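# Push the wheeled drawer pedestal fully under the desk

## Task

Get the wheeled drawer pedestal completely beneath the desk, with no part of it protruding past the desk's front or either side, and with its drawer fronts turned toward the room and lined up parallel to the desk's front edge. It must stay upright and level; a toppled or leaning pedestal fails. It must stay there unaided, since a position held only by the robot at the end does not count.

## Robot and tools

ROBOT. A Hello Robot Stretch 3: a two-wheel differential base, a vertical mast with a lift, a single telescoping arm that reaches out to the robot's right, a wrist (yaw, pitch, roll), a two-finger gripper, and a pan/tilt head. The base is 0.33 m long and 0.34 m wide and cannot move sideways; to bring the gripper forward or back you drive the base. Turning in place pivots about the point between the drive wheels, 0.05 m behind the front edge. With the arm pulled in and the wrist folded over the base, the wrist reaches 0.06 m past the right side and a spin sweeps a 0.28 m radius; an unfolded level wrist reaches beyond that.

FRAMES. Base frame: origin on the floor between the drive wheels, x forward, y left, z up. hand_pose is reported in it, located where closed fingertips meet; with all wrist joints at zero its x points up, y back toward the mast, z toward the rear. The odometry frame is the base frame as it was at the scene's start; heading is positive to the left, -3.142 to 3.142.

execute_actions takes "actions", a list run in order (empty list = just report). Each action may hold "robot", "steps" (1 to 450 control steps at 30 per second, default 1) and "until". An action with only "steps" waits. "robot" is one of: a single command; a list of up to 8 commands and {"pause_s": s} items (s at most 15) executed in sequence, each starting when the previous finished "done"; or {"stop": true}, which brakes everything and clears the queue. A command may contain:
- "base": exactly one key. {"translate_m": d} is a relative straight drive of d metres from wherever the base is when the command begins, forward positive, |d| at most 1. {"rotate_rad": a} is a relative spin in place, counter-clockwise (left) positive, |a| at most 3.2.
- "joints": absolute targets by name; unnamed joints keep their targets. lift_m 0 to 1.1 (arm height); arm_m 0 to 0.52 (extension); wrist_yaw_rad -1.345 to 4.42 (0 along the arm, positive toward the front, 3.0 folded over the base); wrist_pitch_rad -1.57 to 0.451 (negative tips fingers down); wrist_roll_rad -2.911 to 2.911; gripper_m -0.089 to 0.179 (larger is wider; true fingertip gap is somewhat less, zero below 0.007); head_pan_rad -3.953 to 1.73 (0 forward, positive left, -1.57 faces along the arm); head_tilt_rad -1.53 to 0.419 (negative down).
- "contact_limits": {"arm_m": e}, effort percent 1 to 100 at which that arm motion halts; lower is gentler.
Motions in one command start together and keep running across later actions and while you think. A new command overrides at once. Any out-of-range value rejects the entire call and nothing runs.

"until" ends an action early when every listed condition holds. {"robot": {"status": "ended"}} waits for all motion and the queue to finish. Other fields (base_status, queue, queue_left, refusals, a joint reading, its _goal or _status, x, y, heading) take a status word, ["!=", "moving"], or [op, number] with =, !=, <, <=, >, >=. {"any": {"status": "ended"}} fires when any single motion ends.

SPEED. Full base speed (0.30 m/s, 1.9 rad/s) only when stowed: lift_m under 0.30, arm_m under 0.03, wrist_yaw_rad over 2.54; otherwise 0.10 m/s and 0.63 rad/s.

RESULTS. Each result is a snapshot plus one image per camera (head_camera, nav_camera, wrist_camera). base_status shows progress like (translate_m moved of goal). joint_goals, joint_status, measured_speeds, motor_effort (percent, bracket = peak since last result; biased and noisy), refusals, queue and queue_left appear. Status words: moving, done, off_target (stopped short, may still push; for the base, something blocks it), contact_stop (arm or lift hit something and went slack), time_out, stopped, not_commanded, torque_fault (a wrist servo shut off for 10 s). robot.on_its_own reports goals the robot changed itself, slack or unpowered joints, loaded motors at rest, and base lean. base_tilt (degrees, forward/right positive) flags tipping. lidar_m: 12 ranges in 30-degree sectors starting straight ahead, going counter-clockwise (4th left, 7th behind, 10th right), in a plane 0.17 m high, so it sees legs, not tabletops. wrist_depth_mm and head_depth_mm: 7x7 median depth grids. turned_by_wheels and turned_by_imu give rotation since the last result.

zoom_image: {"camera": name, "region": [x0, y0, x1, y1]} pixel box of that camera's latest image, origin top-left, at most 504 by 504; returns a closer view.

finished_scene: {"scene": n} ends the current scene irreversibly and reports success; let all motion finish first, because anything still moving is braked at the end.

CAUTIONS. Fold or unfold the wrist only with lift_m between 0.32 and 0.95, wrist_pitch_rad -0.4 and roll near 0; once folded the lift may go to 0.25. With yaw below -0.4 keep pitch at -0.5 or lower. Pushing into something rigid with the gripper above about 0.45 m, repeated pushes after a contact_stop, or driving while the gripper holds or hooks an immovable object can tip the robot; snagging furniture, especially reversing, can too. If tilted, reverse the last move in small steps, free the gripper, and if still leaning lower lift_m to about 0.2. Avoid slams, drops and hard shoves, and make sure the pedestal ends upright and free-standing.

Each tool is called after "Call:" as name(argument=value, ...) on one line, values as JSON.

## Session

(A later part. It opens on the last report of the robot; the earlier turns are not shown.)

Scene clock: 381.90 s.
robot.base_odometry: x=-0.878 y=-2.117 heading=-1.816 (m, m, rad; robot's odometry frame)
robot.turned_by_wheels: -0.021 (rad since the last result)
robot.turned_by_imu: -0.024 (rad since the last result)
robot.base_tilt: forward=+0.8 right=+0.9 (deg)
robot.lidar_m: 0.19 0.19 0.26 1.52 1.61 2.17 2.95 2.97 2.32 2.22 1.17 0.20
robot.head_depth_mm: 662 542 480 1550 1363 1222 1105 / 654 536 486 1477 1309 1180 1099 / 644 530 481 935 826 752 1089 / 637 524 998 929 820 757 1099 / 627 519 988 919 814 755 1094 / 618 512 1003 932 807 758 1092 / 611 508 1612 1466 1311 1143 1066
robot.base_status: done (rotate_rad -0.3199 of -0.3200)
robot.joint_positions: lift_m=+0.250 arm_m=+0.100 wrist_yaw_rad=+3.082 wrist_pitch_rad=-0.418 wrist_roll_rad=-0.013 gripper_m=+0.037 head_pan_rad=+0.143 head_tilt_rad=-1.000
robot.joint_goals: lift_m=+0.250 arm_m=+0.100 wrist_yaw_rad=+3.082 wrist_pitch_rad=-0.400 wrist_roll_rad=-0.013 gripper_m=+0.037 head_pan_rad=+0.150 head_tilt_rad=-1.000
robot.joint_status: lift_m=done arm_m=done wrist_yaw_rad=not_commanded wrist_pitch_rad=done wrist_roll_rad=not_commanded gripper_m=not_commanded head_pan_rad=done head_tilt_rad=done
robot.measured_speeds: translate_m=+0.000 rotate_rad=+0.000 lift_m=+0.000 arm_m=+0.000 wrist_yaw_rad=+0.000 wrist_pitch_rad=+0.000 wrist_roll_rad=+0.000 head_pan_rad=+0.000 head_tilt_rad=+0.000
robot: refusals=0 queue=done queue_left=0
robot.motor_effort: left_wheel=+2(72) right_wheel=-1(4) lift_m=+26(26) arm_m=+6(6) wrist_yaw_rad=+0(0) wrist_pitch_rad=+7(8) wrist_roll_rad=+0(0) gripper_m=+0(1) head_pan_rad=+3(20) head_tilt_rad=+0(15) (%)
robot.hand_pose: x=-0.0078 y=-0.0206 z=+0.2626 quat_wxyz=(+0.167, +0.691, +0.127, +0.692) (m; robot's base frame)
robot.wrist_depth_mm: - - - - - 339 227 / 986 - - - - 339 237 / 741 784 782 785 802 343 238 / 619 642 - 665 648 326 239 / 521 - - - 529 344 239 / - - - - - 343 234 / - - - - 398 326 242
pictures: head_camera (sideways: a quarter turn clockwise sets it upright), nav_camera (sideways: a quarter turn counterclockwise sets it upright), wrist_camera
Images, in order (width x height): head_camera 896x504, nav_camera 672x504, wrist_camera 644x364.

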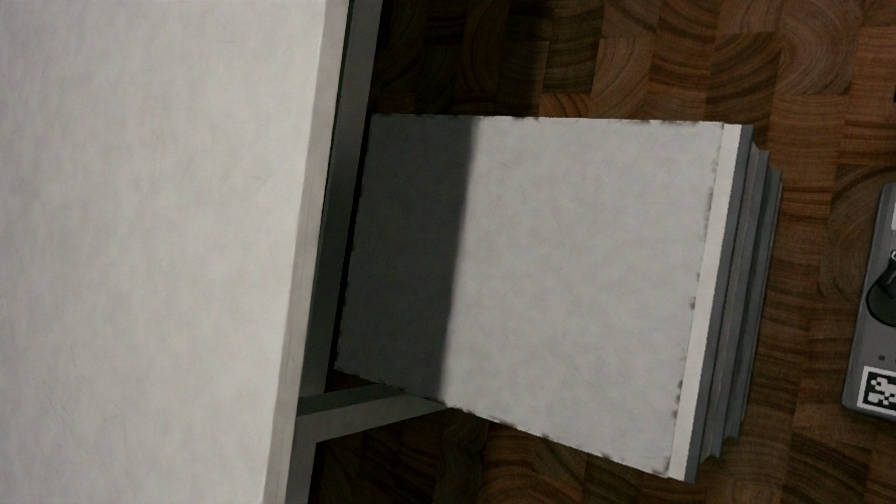

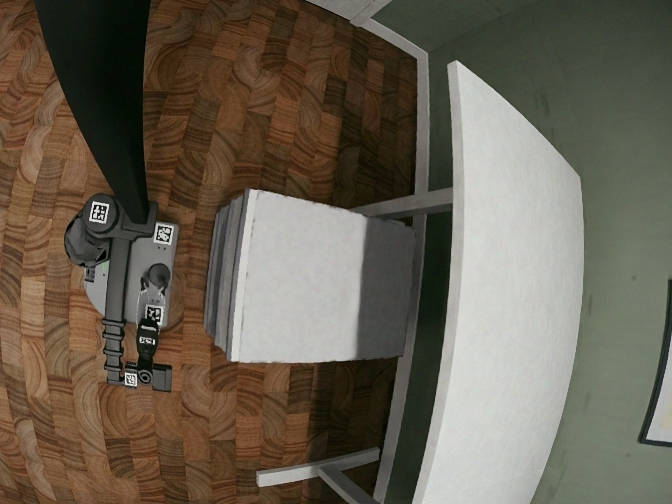

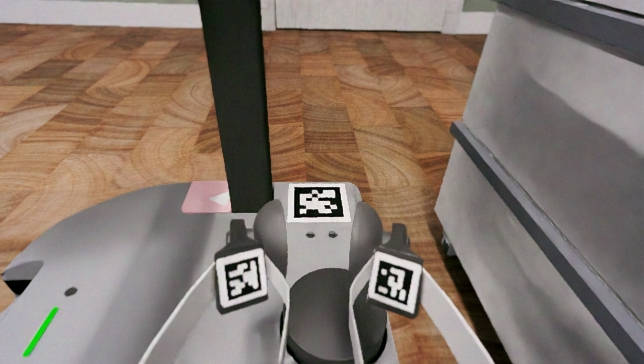

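Call:
execute_actions(actions=[{"robot":[{"base":{"translate_m":0.10},"joints":{"head_pan_rad":0,"head_tilt_rad":-1.3}},{"base":{"translate_m":0.03}},{"base":{"translate_m":0.14}}],"steps":450,"until":{"robot":{"status":"ended"}}}])

Scene clock: 401.43 s.
robot.base_odometry: x=-0.944 y=-2.379 heading=-1.816 (m, m, rad; robot's odometry frame)
robot.turned_by_wheels: +0.000 (rad since the last result)
robot.turned_by_imu: +0.016 (rad since the last result)
robot.base_tilt: forward=+0.7 right=+0.9 (deg)
robot.lidar_m: - - 0.15 0.20 1.58 2.21 3.20 3.11 2.31 2.22 0.15 -
robot.head_depth_mm: 408 381 356 358 1262 1189 1129 / 405 378 354 1287 1250 1179 1125 / 402 375 351 785 758 1172 1113 / 399 372 349 780 754 - 1102 / 395 370 346 775 750 - - / 393 367 344 769 749 1173 - / 390 364 342 766 746 1160 1079
robot.base_status: off_target (translate_m +0.1398 of +0.1400)
robot.joint_positions: lift_m=+0.250 arm_m=+0.100 wrist_yaw_rad=+3.082 wrist_pitch_rad=-0.418 wrist_roll_rad=-0.013 gripper_m=+0.037 head_pan_rad=+0.003 head_tilt_rad=-1.290
robot.joint_goals: lift_m=+0.250 arm_m=+0.100 wrist_yaw_rad=+3.082 wrist_pitch_rad=-0.400 wrist_roll_rad=-0.013 gripper_m=+0.037 head_pan_rad=+0.000 head_tilt_rad=-1.300
robot.joint_status: lift_m=done arm_m=done wrist_yaw_rad=not_commanded wrist_pitch_rad=done wrist_roll_rad=not_commanded gripper_m=not_commanded head_pan_rad=done head_tilt_rad=done
robot.measured_speeds: translate_m=+0.000 rotate_rad=+0.000 lift_m=+0.000 arm_m=+0.000 wrist_yaw_rad=+0.000 wrist_pitch_rad=+0.000 wrist_roll_rad=+0.000 head_pan_rad=+0.000 head_tilt_rad=+0.000
robot: refusals=0 queue=done queue_left=0
robot.on_its_own: left_wheel is at rest, and its effort (+47) is outside its rest range (-18 to +18)
robot.motor_effort: left_wheel=+47(100) right_wheel=+11(33) lift_m=+26(27) arm_m=+4(6) wrist_yaw_rad=+0(1) wrist_pitch_rad=+7(8) wrist_roll_rad=+0(0) gripper_m=+0(0) head_pan_rad=-1(19) head_tilt_rad=-4(21) (%)
robot.hand_pose: x=-0.0078 y=-0.0207 z=+0.2626 quat_wxyz=(+0.167, +0.691, +0.127, +0.692) (m; robot's base frame)
robot.wrist_depth_mm: - - - - 197 117 81 / - - - - 211 110 81 / 763 769 786 772 213 97 79 / 616 639 - 665 212 117 72 / 526 - - - 189 117 67 / - - - - - 117 81 / - - - - 190 110 81
pictures: head_camera (sideways: a quarter turn clockwise sets it upright), nav_camera (sideways: a quarter turn counterclockwise sets it upright), wrist_camera
Images, in order (width x height): head_camera 896x504, nav_camera 672x504, wrist_camera 644x364.

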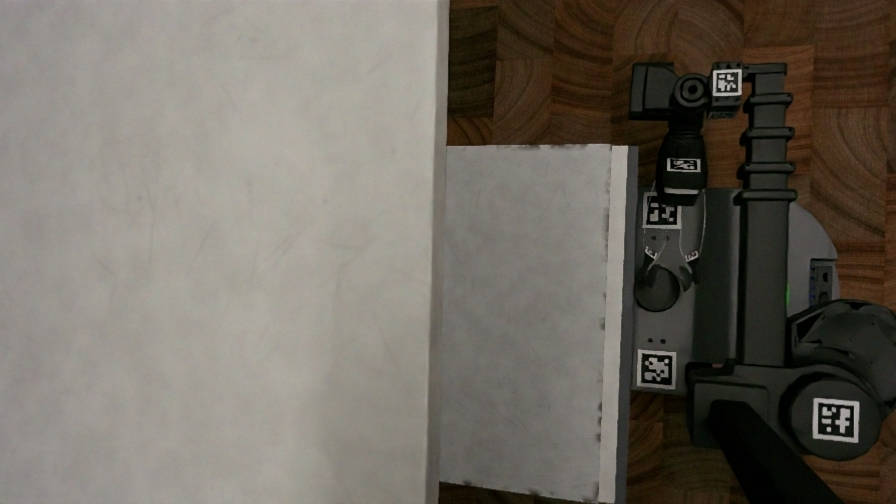

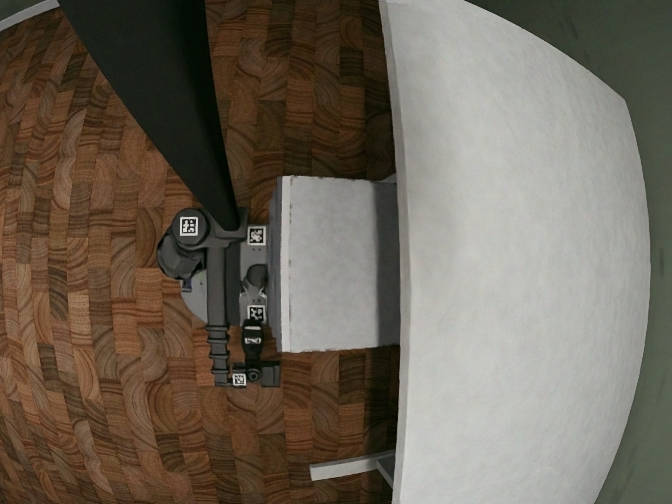

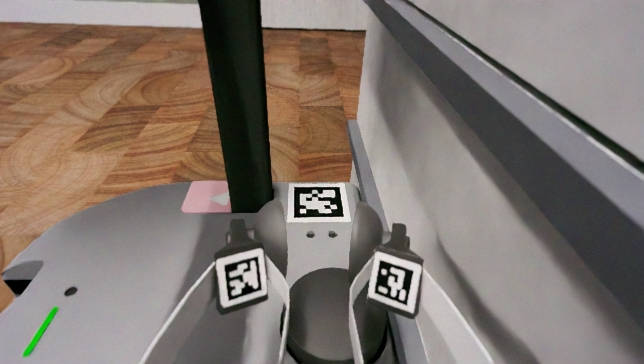

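Call:
execute_actions(actions=[{"robot":{"base":{"translate_m":0.15},"joints":{"head_tilt_rad":-1.45}},"steps":450,"until":{"robot":{"status":"ended"}}}])

Scene clock: 411.77 s.
robot.base_odometry: x=-0.980 y=-2.524 heading=-1.816 (m, m, rad; robot's odometry frame)
robot.turned_by_wheels: +0.000 (rad since the last result)
robot.turned_by_imu: -0.001 (rad since the last result)
robot.base_tilt: forward=+0.7 right=+0.9 (deg)
robot.lidar_m: - - 0.15 0.20 1.59 2.20 3.34 3.11 2.31 2.23 0.15 -
robot.head_depth_mm: 348 338 328 319 313 1211 1182 / 347 336 327 317 311 1207 1178 / 344 334 325 316 308 1196 1172 / 342 332 323 314 307 1183 1166 / 340 330 321 312 305 - 1156 / 339 329 319 310 303 - 1158 / 336 326 317 309 302 1167 1149
robot.base_status: off_target (translate_m +0.1498 of +0.1500)
robot.joint_positions: lift_m=+0.250 arm_m=+0.100 wrist_yaw_rad=+3.082 wrist_pitch_rad=-0.418 wrist_roll_rad=-0.013 gripper_m=+0.037 head_pan_rad=+0.003 head_tilt_rad=-1.438
robot.joint_goals: lift_m=+0.250 arm_m=+0.100 wrist_yaw_rad=+3.082 wrist_pitch_rad=-0.400 wrist_roll_rad=-0.013 gripper_m=+0.037 head_pan_rad=+0.000 head_tilt_rad=-1.450
robot.joint_status: lift_m=done arm_m=done wrist_yaw_rad=not_commanded wrist_pitch_rad=done wrist_roll_rad=not_commanded gripper_m=not_commanded head_pan_rad=done head_tilt_rad=done
robot.measured_speeds: translate_m=+0.000 rotate_rad=+0.000 lift_m=+0.000 arm_m=+0.000 wrist_yaw_rad=+0.000 wrist_pitch_rad=+0.000 wrist_roll_rad=+0.000 head_pan_rad=+0.000 head_tilt_rad=+0.000
robot: refusals=0 queue=done queue_left=0
robot.on_its_own: left_wheel is at rest, and its effort (+43) is outside its rest range (-18 to +18)
robot.motor_effort: left_wheel=+43(81) right_wheel=+14(28) lift_m=+26(28) arm_m=+4(4) wrist_yaw_rad=-1(1) wrist_pitch_rad=+7(8) wrist_roll_rad=+0(0) gripper_m=+0(0) head_pan_rad=-1(2) head_tilt_rad=-4(18) (%)
robot.hand_pose: x=-0.0078 y=-0.0207 z=+0.2626 quat_wxyz=(+0.167, +0.691, +0.127, +0.692) (m; robot's base frame)
robot.wrist_depth_mm: - - - - 197 117 81 / 978 - - - 211 110 81 / 766 775 776 766 210 97 79 / 612 640 - 638 210 117 72 / 521 - - - 189 117 67 / - - - - - 117 81 / - - - - 190 110 81
pictures: head_camera (sideways: a quarter turn clockwise sets it upright), nav_camera (sideways: a quarter turn counterclockwise sets it upright), wrist_camera
Images, in order (width x height): head_camera 896x504, nav_camera 672x504, wrist_camera 644x364.

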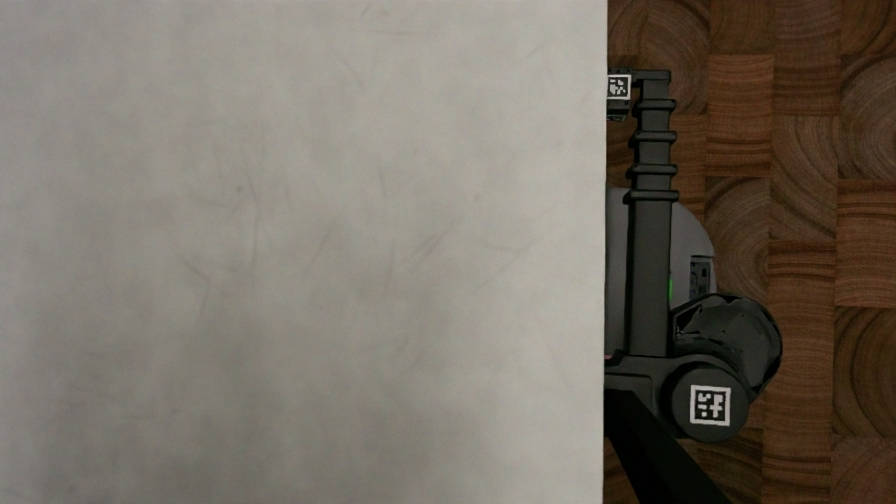

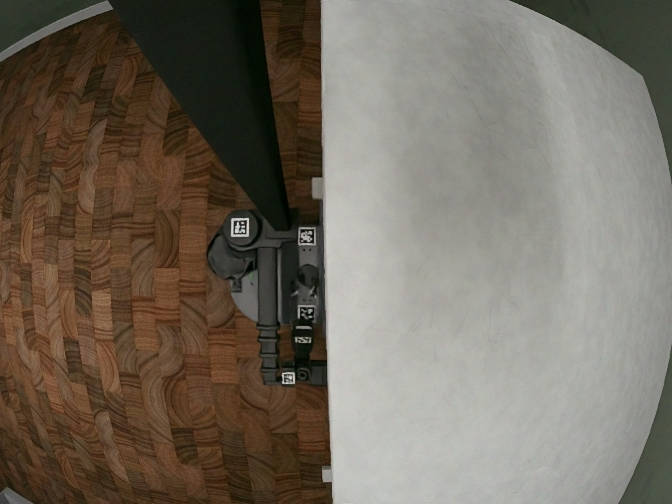

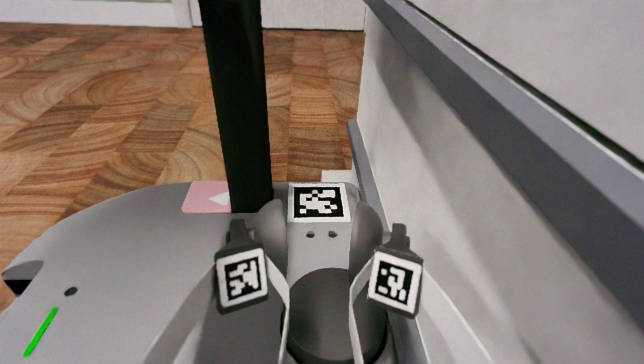

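Call:
execute_actions(actions=[{"robot":[{"base":{"translate_m":0.04}},{"base":{"translate_m":-0.45},"joints":{"head_tilt_rad":-0.75}}],"steps":450,"until":{"robot":{"status":"ended"}}}])

Scene clock: 422.73 s.
robot.base_odometry: x=-0.880 y=-2.126 heading=-1.816 (m, m, rad; robot's odometry frame)
robot.turned_by_wheels: +0.000 (rad since the last result)
robot.turned_by_imu: -0.003 (rad since the last result)
robot.base_tilt: forward=+0.8 right=+0.8 (deg)
robot.lidar_m: 0.50 0.52 1.59 1.52 1.60 2.20 2.92 2.96 2.31 2.22 1.18 0.52
robot.head_depth_mm: 1028 915 654 544 1579 1339 1162 / 1027 900 646 538 1568 1331 1152 / 1026 884 639 531 1013 1239 1148 / 1027 868 628 526 949 962 1139 / 1032 851 621 520 940 956 1132 / 1029 835 612 513 937 950 1122 / 1032 821 604 523 1113 1201 1110
robot.base_status: done (translate_m -0.4500 of -0.4500)
robot.joint_positions: lift_m=+0.250 arm_m=+0.100 wrist_yaw_rad=+3.082 wrist_pitch_rad=-0.418 wrist_roll_rad=-0.013 gripper_m=+0.037 head_pan_rad=+0.003 head_tilt_rad=-0.754
robot.joint_goals: lift_m=+0.250 arm_m=+0.100 wrist_yaw_rad=+3.082 wrist_pitch_rad=-0.400 wrist_roll_rad=-0.013 gripper_m=+0.037 head_pan_rad=+0.000 head_tilt_rad=-0.750
robot.joint_status: lift_m=done arm_m=done wrist_yaw_rad=not_commanded wrist_pitch_rad=done wrist_roll_rad=not_commanded gripper_m=not_commanded head_pan_rad=done head_tilt_rad=done
robot.measured_speeds: translate_m=+0.000 rotate_rad=+0.000 lift_m=+0.000 arm_m=+0.000 wrist_yaw_rad=+0.000 wrist_pitch_rad=+0.000 wrist_roll_rad=+0.000 head_pan_rad=+0.000 head_tilt_rad=+0.000
robot: refusals=0 queue=done queue_left=0
robot.motor_effort: left_wheel=+0(81) right_wheel=+0(27) lift_m=+26(28) arm_m=+4(4) wrist_yaw_rad=+0(1) wrist_pitch_rad=+7(7) wrist_roll_rad=+0(0) gripper_m=+0(1) head_pan_rad=-2(2) head_tilt_rad=+1(25) (%)
robot.hand_pose: x=-0.0078 y=-0.0207 z=+0.2626 quat_wxyz=(+0.167, +0.691, +0.127, +0.692) (m; robot's base frame)
robot.wrist_depth_mm: - - - - - - - / - - - - - - - / 752 764 791 791 805 818 846 / 620 634 - 668 629 653 606 / 523 - - - 556 545 563 / - - - - - 466 469 / - - - - 395 408 409
pictures: head_camera (sideways: a quarter turn clockwise sets it upright), nav_camera (sideways: a quarter turn counterclockwise sets it upright), wrist_camera
Images, in order (width x height): head_camera 896x504, nav_camera 672x504, wrist_camera 644x364.

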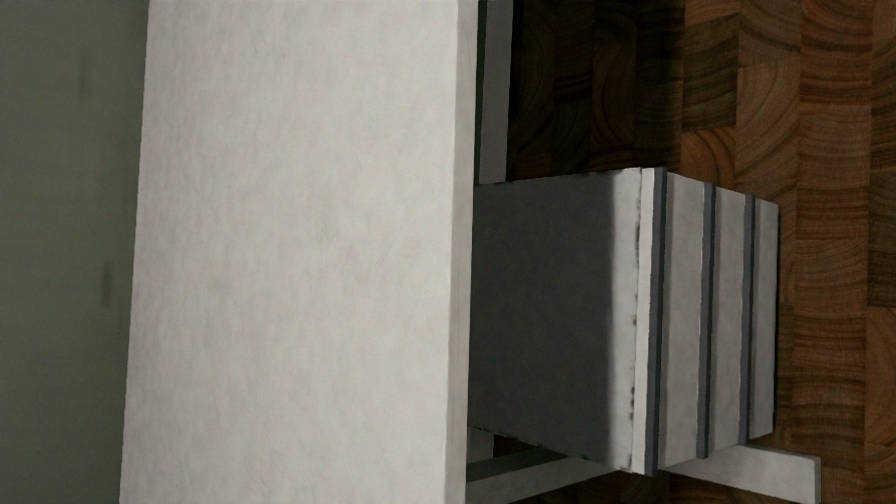

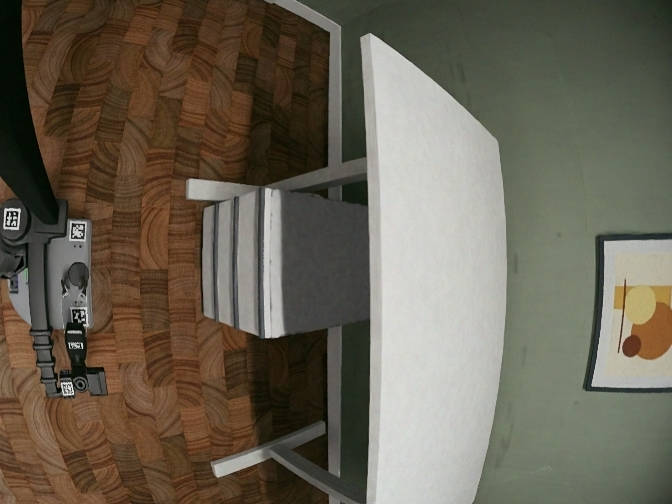

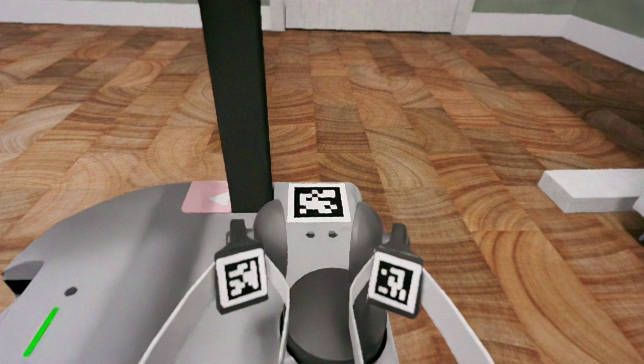

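Call:
finished_scene(scene=1)

The scene is finished: the task was done.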